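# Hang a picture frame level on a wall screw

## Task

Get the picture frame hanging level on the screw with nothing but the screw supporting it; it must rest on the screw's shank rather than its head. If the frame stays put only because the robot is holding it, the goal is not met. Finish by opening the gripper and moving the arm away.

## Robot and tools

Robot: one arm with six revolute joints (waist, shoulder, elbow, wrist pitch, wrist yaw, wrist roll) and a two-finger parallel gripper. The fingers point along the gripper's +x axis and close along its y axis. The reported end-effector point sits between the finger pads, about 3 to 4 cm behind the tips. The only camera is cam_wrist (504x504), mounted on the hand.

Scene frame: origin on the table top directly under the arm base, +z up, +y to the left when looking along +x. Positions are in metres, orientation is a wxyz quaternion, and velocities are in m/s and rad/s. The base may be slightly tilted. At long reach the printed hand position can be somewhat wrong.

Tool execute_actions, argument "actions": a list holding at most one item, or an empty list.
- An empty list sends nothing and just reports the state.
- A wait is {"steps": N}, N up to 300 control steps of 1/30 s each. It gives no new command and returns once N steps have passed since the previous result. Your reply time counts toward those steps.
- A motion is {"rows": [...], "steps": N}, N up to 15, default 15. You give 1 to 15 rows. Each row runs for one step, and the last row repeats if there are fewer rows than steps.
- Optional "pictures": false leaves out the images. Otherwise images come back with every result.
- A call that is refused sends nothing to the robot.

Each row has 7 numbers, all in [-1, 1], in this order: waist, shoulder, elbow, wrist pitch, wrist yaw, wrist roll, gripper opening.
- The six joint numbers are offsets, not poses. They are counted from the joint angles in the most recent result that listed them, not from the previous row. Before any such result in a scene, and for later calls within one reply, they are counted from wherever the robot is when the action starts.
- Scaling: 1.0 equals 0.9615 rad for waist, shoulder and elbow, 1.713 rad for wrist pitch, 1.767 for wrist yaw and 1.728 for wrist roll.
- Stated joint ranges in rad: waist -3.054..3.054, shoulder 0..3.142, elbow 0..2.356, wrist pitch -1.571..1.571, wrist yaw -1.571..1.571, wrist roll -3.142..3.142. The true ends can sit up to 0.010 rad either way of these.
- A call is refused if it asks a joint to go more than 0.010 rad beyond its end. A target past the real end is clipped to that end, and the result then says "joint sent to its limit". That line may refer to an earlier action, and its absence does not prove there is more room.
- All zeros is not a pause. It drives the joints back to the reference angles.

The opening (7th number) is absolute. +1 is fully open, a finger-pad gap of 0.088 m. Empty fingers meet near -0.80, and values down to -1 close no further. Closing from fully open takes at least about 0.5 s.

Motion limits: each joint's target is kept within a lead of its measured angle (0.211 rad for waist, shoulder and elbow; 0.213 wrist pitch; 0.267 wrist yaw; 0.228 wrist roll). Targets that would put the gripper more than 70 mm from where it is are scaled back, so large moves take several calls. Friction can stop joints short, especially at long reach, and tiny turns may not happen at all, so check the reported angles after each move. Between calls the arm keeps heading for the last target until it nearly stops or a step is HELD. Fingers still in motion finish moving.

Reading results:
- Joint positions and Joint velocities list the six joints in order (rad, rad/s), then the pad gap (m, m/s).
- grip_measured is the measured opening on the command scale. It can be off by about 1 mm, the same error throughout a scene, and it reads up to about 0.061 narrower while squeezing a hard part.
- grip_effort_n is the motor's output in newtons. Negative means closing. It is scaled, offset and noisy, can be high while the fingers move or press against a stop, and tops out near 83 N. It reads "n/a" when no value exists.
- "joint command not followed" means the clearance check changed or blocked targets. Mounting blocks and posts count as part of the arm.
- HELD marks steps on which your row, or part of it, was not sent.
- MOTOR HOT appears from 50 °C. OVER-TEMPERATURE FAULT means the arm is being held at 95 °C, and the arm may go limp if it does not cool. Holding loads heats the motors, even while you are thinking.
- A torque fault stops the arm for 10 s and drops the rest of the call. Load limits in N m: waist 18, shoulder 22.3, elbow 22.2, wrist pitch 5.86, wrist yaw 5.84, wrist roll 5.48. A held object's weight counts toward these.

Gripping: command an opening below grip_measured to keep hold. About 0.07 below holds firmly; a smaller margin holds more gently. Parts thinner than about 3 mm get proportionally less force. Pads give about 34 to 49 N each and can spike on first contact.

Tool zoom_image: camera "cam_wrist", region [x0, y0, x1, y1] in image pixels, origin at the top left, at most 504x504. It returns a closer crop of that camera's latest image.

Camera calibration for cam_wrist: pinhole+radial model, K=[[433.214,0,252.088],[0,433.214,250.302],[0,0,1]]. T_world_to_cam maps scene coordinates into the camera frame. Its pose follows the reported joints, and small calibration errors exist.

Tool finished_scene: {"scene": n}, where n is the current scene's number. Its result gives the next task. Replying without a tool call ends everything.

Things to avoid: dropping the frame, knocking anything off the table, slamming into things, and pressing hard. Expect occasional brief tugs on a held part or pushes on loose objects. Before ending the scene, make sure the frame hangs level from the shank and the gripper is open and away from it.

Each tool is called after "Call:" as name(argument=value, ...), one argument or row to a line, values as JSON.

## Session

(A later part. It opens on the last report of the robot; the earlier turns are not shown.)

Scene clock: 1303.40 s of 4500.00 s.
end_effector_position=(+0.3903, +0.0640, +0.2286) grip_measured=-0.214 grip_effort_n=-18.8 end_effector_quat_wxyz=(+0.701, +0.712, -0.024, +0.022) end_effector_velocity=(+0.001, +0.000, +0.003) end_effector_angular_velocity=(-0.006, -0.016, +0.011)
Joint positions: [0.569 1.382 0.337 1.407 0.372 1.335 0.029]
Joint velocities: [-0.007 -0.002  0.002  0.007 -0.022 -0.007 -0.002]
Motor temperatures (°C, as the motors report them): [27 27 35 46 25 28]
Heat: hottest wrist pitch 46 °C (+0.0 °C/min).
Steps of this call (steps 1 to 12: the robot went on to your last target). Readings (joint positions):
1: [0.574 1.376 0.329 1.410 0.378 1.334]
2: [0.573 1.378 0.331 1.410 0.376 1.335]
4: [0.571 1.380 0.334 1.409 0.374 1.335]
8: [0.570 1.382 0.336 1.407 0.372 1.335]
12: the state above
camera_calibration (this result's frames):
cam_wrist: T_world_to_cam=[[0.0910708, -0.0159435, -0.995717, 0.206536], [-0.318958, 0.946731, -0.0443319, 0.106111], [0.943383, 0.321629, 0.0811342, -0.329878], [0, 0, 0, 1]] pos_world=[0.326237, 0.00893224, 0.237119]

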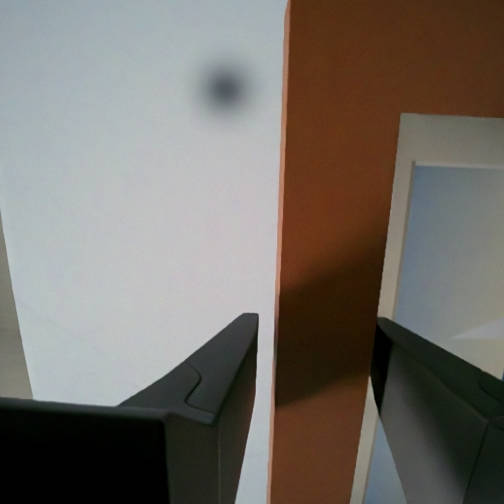

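Call:
execute_actions(
  actions=[
    {"rows": [[0,0,0,0,0,0.001,-0.25],[0,0,0,0,0,0.001,-0.28],[0,0,0,0,0,0.001,-0.305],[0,0,0,0,0,0.001,-0.325],[0,0,0,0,0,0.001,-0.34],[0,0,0,0,0,0.001,-0.352],[0,0,0,0,0,0.001,-0.364],[0,0,0,0,0,0.001,-0.376],[0,0,0,0,0,0.001,-0.388],[0,0,0,0,0,0.001,-0.40],[0,0,0,0,0,0.001,-0.412],[0,0,0,0,0,0.001,-0.424],[0,0,0,0,0,0.001,-0.436],[0,0,0,0,0,0.001,-0.448],[0,0,0,0,0,0.001,-0.46]], "steps": 15},
  ],
  pictures=false,
)

Call:
execute_actions(
  actions=[
    {"steps": 8},
  ],
)

Scene clock: 1311.97 s of 4500.00 s.
end_effector_position=(+0.3905, +0.0640, +0.2285) grip_measured=-0.408 grip_effort_n=-83.5 end_effector_quat_wxyz=(+0.701, +0.712, -0.024, +0.022) end_effector_velocity=(-0.001, -0.000, +0.000) end_effector_angular_velocity=(-0.009, +0.001, +0.005)
Joint positions: [0.569 1.382 0.337 1.407 0.371 1.336 0.019]
Joint velocities: [-0.002 -0.007 -0.002 -0.007 -0.007 -0.007 -0.002]
Motor temperatures (°C, as the motors report them): [27 27 35 45 25 28]
Heat: hottest wrist pitch 45 °C (-1.0 °C/min).
Steps of this call (steps 1 to 30: the robot went on to your last target; steps 31 to 90: nothing new was sent; then 5.07 s passed at rest; steps 91 to 105: all 15 steps of this action). Readings (joint positions):
91: [0.569 1.382 0.337 1.407 0.371 1.335]
92: [0.569 1.382 0.337 1.407 0.371 1.335]
94: [0.569 1.382 0.337 1.407 0.371 1.335]
98: [0.569 1.382 0.337 1.407 0.371 1.335]
105: the state above

Scene clock: 1312.23 s of 4500.00 s.
end_effector_position=(+0.3905, +0.0640, +0.2285) grip_measured=-0.408 grip_effort_n=-83.5 end_effector_quat_wxyz=(+0.701, +0.712, -0.024, +0.022) end_effector_velocity=(+0.000, -0.003, -0.005) end_effector_angular_velocity=(-0.002, +0.022, -0.009)
Joint positions: [0.569 1.382 0.337 1.407 0.371 1.336 0.019]
Joint velocities: [-0.007 -0.002 -0.002 -0.022  0.007  0.007 -0.   ]
Motor temperatures (°C, as the motors report them): [27 27 35 45 25 28]
Heat: hottest wrist pitch 45 °C (-1.0 °C/min).
Steps of this call (steps 1 to 8: the robot went on to your last target). Readings (joint positions):
1: [0.569 1.382 0.337 1.407 0.371 1.336]
2: [0.569 1.382 0.337 1.407 0.371 1.336]
4: [0.569 1.382 0.337 1.407 0.371 1.336]
8: the state above
camera_calibration (this result's frames):
cam_wrist: T_world_to_cam=[[0.0907833, -0.0158232, -0.995745, 0.206548], [-0.319072, 0.946702, -0.0441341, 0.106161], [0.943372, 0.321721, 0.080896, -0.329934], [0, 0, 0, 1]] pos_world=[0.326373, 0.00891282, 0.237045]

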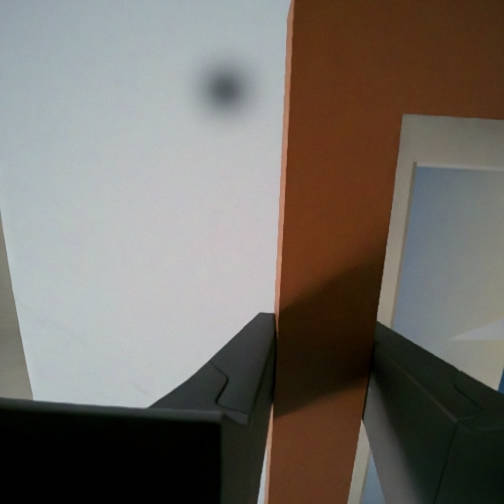

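Call:
execute_actions(
  actions=[
    {"rows": [[0,0,0,0,0,0,-0.44],[0,0,0,0,0,0,-0.42],[0,0,0,0,0,0,-0.405],[0,0,0,0,0,0,-0.39],[0,0,0,0,0,0,-0.378],[0,0,0,0,0,0,-0.366],[0,0,0,0,0,0,-0.354],[0,0,0,0,0,0,-0.342],[0,0,0,0,0,0,-0.33],[0,0,0,0,0,0,-0.315],[0,0,0,0,0,0,-0.30],[0,0,0,0,0,0,-0.28],[0,0,0,0,0,0,-0.25],[0,0,0,0,0,0,-0.21],[0,0,0,0,0,0,-0.16]], "steps": 15},
  ],
)

Call:
execute_actions(
  actions=[
    {"rows": [[0.001,-0.002,-0.0035,0.0006,0.0006,0,-0.10],[0.0035,-0.006,-0.009,0.0017,0.0020,0,-0.04],[0.0075,-0.012,-0.018,0.0033,0.0042,0,0.02],[0.0128,-0.0189,-0.0270,0.0051,0.0072,0,0.08],[0.0174,-0.0248,-0.0349,0.0066,0.0098,0,0.14],[0.0225,-0.0314,-0.0437,0.0084,0.0126,0,0.2],[0.0279,-0.0383,-0.0530,0.0102,0.0157,0,0.2],[0.0334,-0.0454,-0.0624,0.0121,0.0188,0,0.2],[0.0388,-0.0523,-0.0717,0.0139,0.0219,0,0.2],[0.0439,-0.0589,-0.0805,0.0157,0.0247,0,0.2],[0.0485,-0.0648,-0.0884,0.0172,0.0273,0,0.2],[0.0525,-0.0698,-0.0952,0.0186,0.0296,0,0.2],[0.0555,-0.0738,-0.1004,0.0196,0.0313,0,0.2],[0.0575,-0.0763,-0.1038,0.0203,0.0324,0,0.2],[0.0582,-0.0772,-0.1050,0.0205,0.0328,0,0.2]], "steps": 15},
  ],
  pictures=false,
)

Call:
execute_actions(
  actions=[
    {"rows": [[0.010,-0.018,-0.024,0.002,0.003,0,0.25],[0.010,-0.022,-0.025,-0.002,0.002,0,0.3],[0.010,-0.031,-0.026,-0.009,0.001,0,0.35],[0.010,-0.047,-0.028,-0.0186,-0.001,0,0.4],[0.010,-0.068,-0.031,-0.0283,-0.0025,0,0.45],[0.010,-0.0944,-0.035,-0.0397,-0.0035,0,0.5],[0.010,-0.1252,-0.040,-0.0527,-0.0045,0,0.55],[0.010,-0.1593,-0.047,-0.067,-0.0056,0,0.6],[0.010,-0.1961,-0.0547,-0.0825,-0.0065,0,0.65],[0.010,-0.2354,-0.0637,-0.0991,-0.0074,0,0.7],[0.010,-0.2767,-0.0731,-0.1164,-0.0084,0,0.75],[0.010,-0.3196,-0.0829,-0.1345,-0.0094,0,0.8],[0.010,-0.3637,-0.0929,-0.153,-0.0105,0,0.85],[0.010,-0.4087,-0.1032,-0.1719,-0.0116,0,0.9],[0.010,-0.454,-0.1135,-0.191,-0.0127,0,0.95]], "steps": 15},
  ],
  pictures=false,
)

Call:
execute_actions(
  actions=[
    {"rows": [[0,-0.178,-0.0493,-0.0726,-0.0059,0,1.0],[0,-0.224,-0.0597,-0.0917,-0.007,0,1.0],[0,-0.2675,-0.0696,-0.11,-0.008,0,1.0],[0,-0.310,-0.0793,-0.128,-0.0091,0,1.0],[0,-0.352,-0.0889,-0.1455,-0.0101,0,1.0],[0,-0.391,-0.0978,-0.162,-0.011,0,1.0],[0,-0.428,-0.1063,-0.1776,-0.0119,0,1.0],[0,-0.462,-0.1139,-0.1918,-0.0127,0,1.0],[0,-0.493,-0.121,-0.2048,-0.0135,0,1.0],[0,-0.520,-0.1272,-0.2162,-0.0142,0,1.0],[0,-0.543,-0.1323,-0.2258,-0.0147,0,1.0],[0,-0.562,-0.1367,-0.2338,-0.0152,0,1.0],[0,-0.575,-0.1398,-0.2395,-0.0155,0,1.0],[0,-0.584,-0.1419,-0.2433,-0.0157,0,1.0],[0,-0.587,-0.1425,-0.2445,-0.0158,0,1.0]], "steps": 15},
  ],
  pictures=false,
)

Call:
execute_actions(
  actions=[
    {"steps": 15},
  ],
)

Scene clock: 1389.27 s of 4500.00 s.
end_effector_position=(+0.3905, +0.0640, +0.2285) grip_measured=-0.258 grip_effort_n=17.4 end_effector_quat_wxyz=(+0.701, +0.712, -0.024, +0.022) end_effector_velocity=(+0.001, -0.001, -0.003) end_effector_angular_velocity=(+0.001, +0.018, -0.005)
Joint positions: [0.569 1.382 0.337 1.407 0.372 1.336 0.026]
Joint velocities: [-0.002 -0.002  0.002 -0.022  0.007  0.007  0.046]
Motor temperatures (°C, as the motors report them): [27 29 34 44 25 28]
Heat: hottest wrist pitch 44 °C (-1.0 °C/min).
Steps of this call (steps 1 to 15: the robot went on to your last target; steps 16 to 90: nothing new was sent; then 73.53 s passed at rest; steps 91 to 105: all 15 steps of this action). Readings (joint positions):
91: [0.569 1.382 0.337 1.407 0.371 1.336]
92: [0.569 1.382 0.337 1.407 0.371 1.336]
94: [0.569 1.382 0.337 1.407 0.371 1.336]
98: [0.569 1.382 0.337 1.407 0.372 1.336]
105: the state above
camera_calibration (this result's frames):
cam_wrist: T_world_to_cam=[[0.0906836, -0.0158326, -0.995754, 0.206575], [-0.318727, 0.946821, -0.0440811, 0.106058], [0.943498, 0.321371, 0.0808148, -0.329924], [0, 0, 0, 1]] pos_world=[0.326354, 0.00888064, 0.237035]

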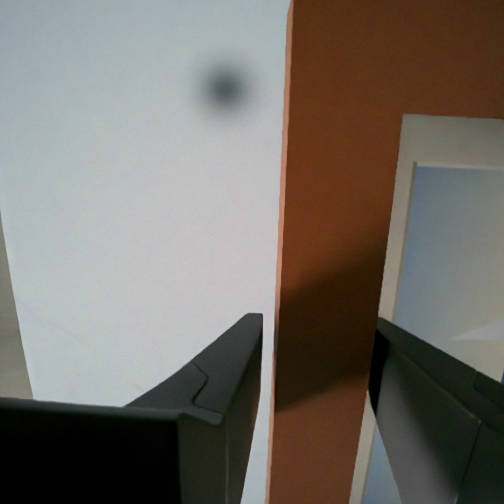

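Scene clock: 1389.77 s of 4500.00 s.
end_effector_position=(+0.3683, +0.0639, +0.2270) grip_measured=+0.187 grip_effort_n=17.4 end_effector_quat_wxyz=(+0.696, +0.718, -0.024, +0.019) end_effector_velocity=(-0.040, -0.003, -0.004) end_effector_angular_velocity=(+0.019, +0.011, -0.006)
Joint positions: [0.614 1.326 0.257 1.434 0.419 1.336 0.048]
Joint velocities: [ 0.076 -0.115 -0.149  0.037  0.081 -0.007  0.004]
Motor temperatures (°C, as the motors report them): [27 29 33 44 25 28]
Heat: hottest wrist pitch 44 °C (-1.0 °C/min).
Steps of this call (steps 1 to 15: all 15 steps of this action). Readings (joint positions):
1: [0.569 1.382 0.337 1.407 0.372 1.336]
2: [0.569 1.382 0.337 1.407 0.372 1.336]
4: [0.571 1.381 0.334 1.408 0.375 1.336]
8: [0.585 1.365 0.308 1.416 0.390 1.336]
15: the state above

Scene clock: 1390.27 s of 4500.00 s.
end_effector_position=(+0.3398, +0.0498, +0.2485) grip_measured=+0.799 grip_effort_n=17.4 end_effector_quat_wxyz=(+0.695, +0.719, -0.019, +0.029) end_effector_velocity=(-0.114, -0.064, +0.070) end_effector_angular_velocity=(+0.017, -0.072, +0.032)
Joint positions: [0.621 1.013 0.184 1.197 0.405 1.336 0.078]
Joint velocities: [-0.002 -1.219 -0.266 -0.886 -0.051 -0.007  0.073]
Motor temperatures (°C, as the motors report them): [27 29 33 44 25 28]
Heat: hottest wrist pitch 44 °C (-1.0 °C/min).
Steps of this call (steps 1 to 15: all 15 steps of this action). Readings (joint positions):
1: [0.616 1.322 0.253 1.435 0.421 1.336]
2: [0.618 1.320 0.250 1.435 0.421 1.336]
4: [0.619 1.311 0.245 1.427 0.421 1.336]
8: [0.620 1.251 0.232 1.372 0.416 1.336]
15: the state above

Scene clock: 1390.77 s of 4500.00 s.
end_effector_position=(+0.2904, +0.0275, +0.2583) grip_measured=+1.000 grip_effort_n=17.4 end_effector_quat_wxyz=(+0.692, +0.721, -0.020, +0.043) end_effector_velocity=(-0.040, -0.015, -0.010) end_effector_angular_velocity=(-0.004, -0.009, +0.007)
Joint positions: [0.621 0.493 0.067 0.814 0.381 1.336 0.088]
Joint velocities: [ 0.002 -0.432 -0.11  -0.315 -0.007 -0.007  0.   ]
Motor temperatures (°C, as the motors report them): [27 29 33 44 25 28]
Heat: hottest wrist pitch 44 °C (-1.0 °C/min).
Steps of this call (steps 1 to 15: all 15 steps of this action). Readings (joint positions):
1: [0.621 0.971 0.175 1.166 0.402 1.336]
2: [0.621 0.929 0.166 1.135 0.400 1.336]
4: [0.621 0.843 0.146 1.073 0.396 1.336]
8: [0.621 0.682 0.110 0.953 0.389 1.336]
15: the state above

Scene clock: 1391.27 s of 4500.00 s.
end_effector_position=(+0.2870, +0.0265, +0.2571) grip_measured=+1.000 grip_effort_n=17.4 end_effector_quat_wxyz=(+0.692, +0.720, -0.019, +0.044) end_effector_velocity=(-0.000, +0.002, -0.007) end_effector_angular_velocity=(-0.020, +0.022, +0.010)
Joint positions: [0.621 0.453 0.058 0.781 0.379 1.336 0.088]
Joint velocities: [-0.002 -0.002 -0.007 -0.022 -0.007 -0.007  0.   ]
Motor temperatures (°C, as the motors report them): [27 29 34 44 25 28]
Heat: hottest wrist pitch 44 °C (-1.0 °C/min).
Steps of this call (steps 1 to 15: the robot went on to your last target). Readings (joint positions):
1: [0.621 0.481 0.064 0.805 0.380 1.336]
2: [0.621 0.473 0.062 0.799 0.380 1.336]
4: [0.621 0.464 0.060 0.790 0.379 1.336]
8: [0.621 0.456 0.059 0.784 0.379 1.336]
15: the state above
camera_calibration (this result's frames):
cam_wrist: T_world_to_cam=[[0.115576, 0.0119234, -0.993227, 0.235253], [-0.353943, 0.934787, -0.0299643, 0.11658], [0.928098, 0.355009, 0.112259, -0.227155], [0, 0, 0, 1]] pos_world=[0.224895, -0.0311406, 0.262653]

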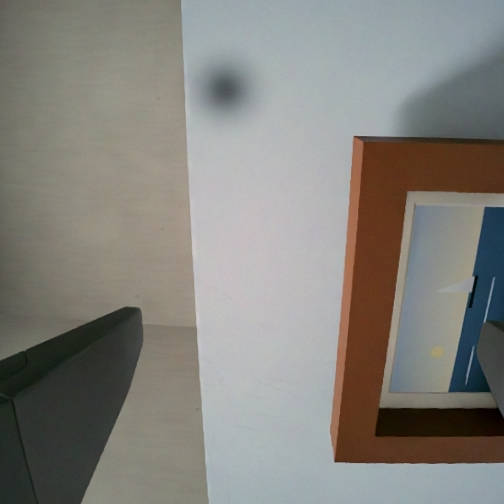

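Call:
zoom_image(
  camera="cam_wrist",
  region=[150, 100, 230, 180],
)

Call:
zoom_image(
  camera="cam_wrist",
  region=[165, 410, 245, 490],
)

Call:
zoom_image(
  camera="cam_wrist",
  region=[340, 122, 420, 202],
)

Call:
zoom_image(
  camera="cam_wrist",
  region=[315, 395, 395, 475],
)

Region (150, 100, 230, 180) of cam_wrist's 504x504 image, scaled by 6.300, with more detail than that image has.

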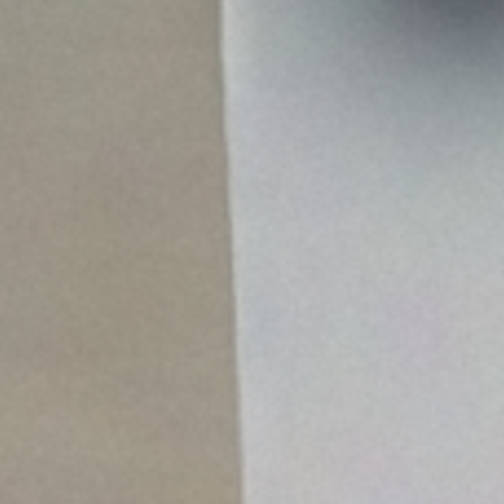

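Region (165, 410, 245, 490) of cam_wrist's 504x504 image, scaled by 6.300, with more detail than that image has.

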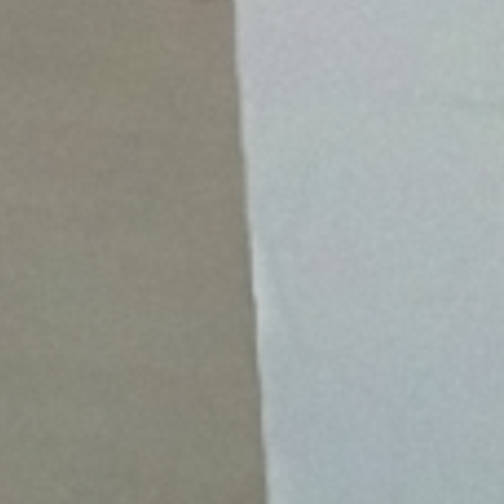

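Region (340, 122, 420, 202) of cam_wrist's 504x504 image, scaled by 6.300, with more detail than that image has.

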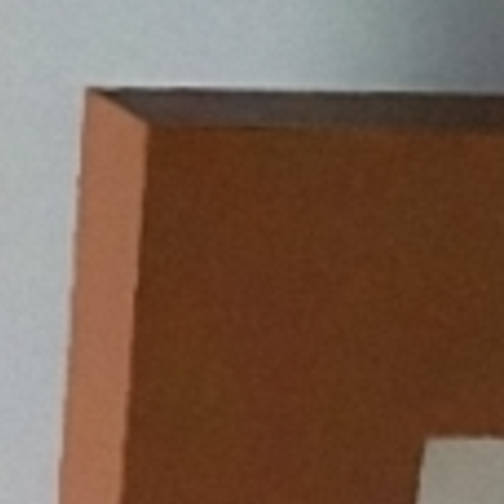

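Region (315, 395, 395, 475) of cam_wrist's 504x504 image, scaled by 6.300, with more detail than that image has.

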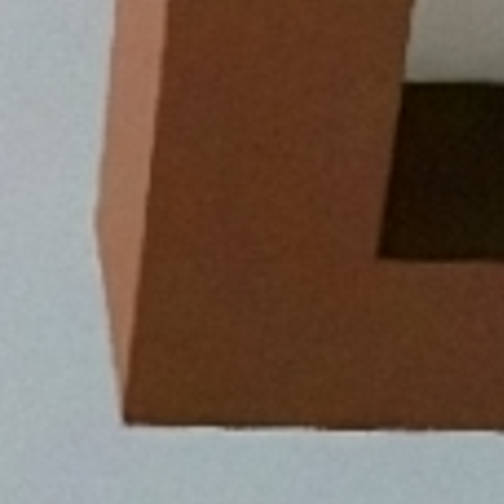

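Call:
execute_actions(
  actions=[
    {"rows": [[0,-0.004,0,0,0,0,1.0],[0,-0.016,0,0,0,0,1.0],[0,-0.034,0,0,0,0,1.0],[0,-0.058,0,0,0,0,1.0],[0,-0.086,0,0,0,0,1.0],[0,-0.116,0,0,0,0,1.0],[0,-0.149,0,0,0,0,1.0],[0,-0.181,0,0,0,0,1.0],[0,-0.214,0,0,0,0,1.0],[0,-0.244,0,0,0,0,1.0],[0,-0.272,0,0,0,0,1.0],[0,-0.296,0,0,0,0,1.0],[0,-0.314,0,0,0,0,1.0],[0,-0.326,0,0,0,0,1.0],[0,-0.330,0,0,0,0,1.0]], "steps": 1},
  ],
)

action 0: the action has 15 rows but "steps" is 1. Give at most as many rows as steps.

Call:
execute_actions(
  actions=[],
)

Scene clock: 1511.27 s of 4500.00 s.
end_effector_position=(+0.2870, +0.0265, +0.2570) grip_measured=+1.000 grip_effort_n=17.4 end_effector_quat_wxyz=(+0.692, +0.720, -0.019, +0.044) end_effector_velocity=(-0.000, -0.002, +0.004) end_effector_angular_velocity=(-0.001, -0.021, -0.005)
Joint positions: [0.621 0.453 0.058 0.781 0.379 1.336 0.088]
Joint velocities: [-0.007 -0.002 -0.002  0.022 -0.007 -0.007  0.   ]
Motor temperatures (°C, as the motors report them): [27 26 35 41 25 28]
Heat: hottest wrist pitch 41 °C (-1.0 °C/min).
Steps of this call (steps 1 to 15: the robot went on to your last target; steps 16 to 90: nothing new was sent; then 117.00 s passed at rest). Readings (joint positions):
1: [0.621 0.453 0.058 0.781 0.379 1.336]
2: [0.621 0.453 0.058 0.781 0.379 1.336]
4: [0.621 0.453 0.058 0.781 0.379 1.336]
8: [0.621 0.453 0.058 0.781 0.379 1.336]
90: the state above
The arm was judged still, so your last target was given up. Only a new action makes it travel on or press farther. Fingers that are still opening or closing keep moving.
camera_calibration (this result's frames):
cam_wrist: T_world_to_cam=[[0.115576, 0.0119234, -0.993227, 0.235183], [-0.353943, 0.934787, -0.0299643, 0.116565], [0.928098, 0.355009, 0.112259, -0.227084], [0, 0, 0, 1]] pos_world=[0.224832, -0.0311512, 0.262575]

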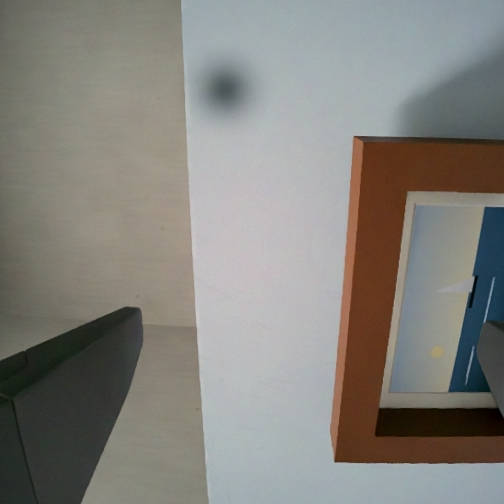

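The frame has not moved and is within about 0.2° of level. I'm moving the arm clear.

Call:
execute_actions(
  actions=[
    {"rows": [[0,-0.004,0,0,0,0,1.0],[0,-0.016,0,0,0,0,1.0],[0,-0.034,0,0,0,0,1.0],[0,-0.058,0,0,0,0,1.0],[0,-0.086,0,0,0,0,1.0],[0,-0.116,0,0,0,0,1.0],[0,-0.149,0,0,0,0,1.0],[0,-0.181,0,0,0,0,1.0],[0,-0.214,0,0,0,0,1.0],[0,-0.244,0,0,0,0,1.0],[0,-0.272,0,0,0,0,1.0],[0,-0.296,0,0,0,0,1.0],[0,-0.314,0,0,0,0,1.0],[0,-0.326,0,0,0,0,1.0],[0,-0.330,0,0,0,0,1.0]], "steps": 15},
  ],
  pictures=false,
)

Call:
execute_actions(
  actions=[
    {"steps": 10},
  ],
  pictures=false,
)

Call:
finished_scene(
  scene=2,
)

Scene clock: 1520.97 s of 4500.00 s.
end_effector_position=(+0.2580, -0.0011, +0.3129) grip_measured=+1.000 grip_effort_n=17.0 end_effector_quat_wxyz=(+0.644, +0.747, -0.124, +0.108) end_effector_velocity=(-0.065, -0.052, +0.087) end_effector_angular_velocity=(+0.188, -0.417, -0.100)
Joint positions: [0.621 0.183 0.058 0.78  0.379 1.336 0.088]
Joint velocities: [-0.002 -0.486 -0.007 -0.007 -0.007 -0.007  0.   ]
Motor temperatures (°C, as the motors report them): [27 26 35 41 25 28]
Heat: hottest wrist pitch 41 °C (-1.0 °C/min).
Steps of this call (steps 1 to 90: nothing new was sent; then 6.20 s passed at rest; steps 91 to 105: all 15 steps of this action). Readings (joint positions):
91: [0.621 0.453 0.058 0.781 0.379 1.336]
92: [0.621 0.452 0.058 0.781 0.379 1.336]
94: [0.621 0.438 0.058 0.780 0.379 1.336]
98: [0.621 0.358 0.058 0.780 0.379 1.336]
105: the state above

Scene clock: 1521.30 s of 4500.00 s.
end_effector_position=(+0.2521, -0.0057, +0.3206) grip_measured=+1.000 grip_effort_n=17.4 end_effector_quat_wxyz=(+0.636, +0.750, -0.140, +0.117) end_effector_velocity=(-0.002, +0.002, +0.002) end_effector_angular_velocity=(-0.000, -0.011, +0.019)
Joint positions: [0.621 0.141 0.058 0.78  0.379 1.336 0.088]
Joint velocities: [-0.002 -0.022  0.002 -0.022 -0.022  0.007  0.   ]
Motor temperatures (°C, as the motors report them): [27 26 35 41 25 28]
Heat: hottest wrist pitch 41 °C (-1.0 °C/min).
Steps of this call (steps 1 to 10: the robot went on to your last target). Readings (joint positions):
1: [0.621 0.170 0.058 0.780 0.379 1.336]
2: [0.621 0.160 0.058 0.780 0.379 1.336]
4: [0.621 0.151 0.058 0.780 0.379 1.336]
8: [0.621 0.143 0.058 0.780 0.379 1.336]
10: the state above

The scene is finished: the task was done.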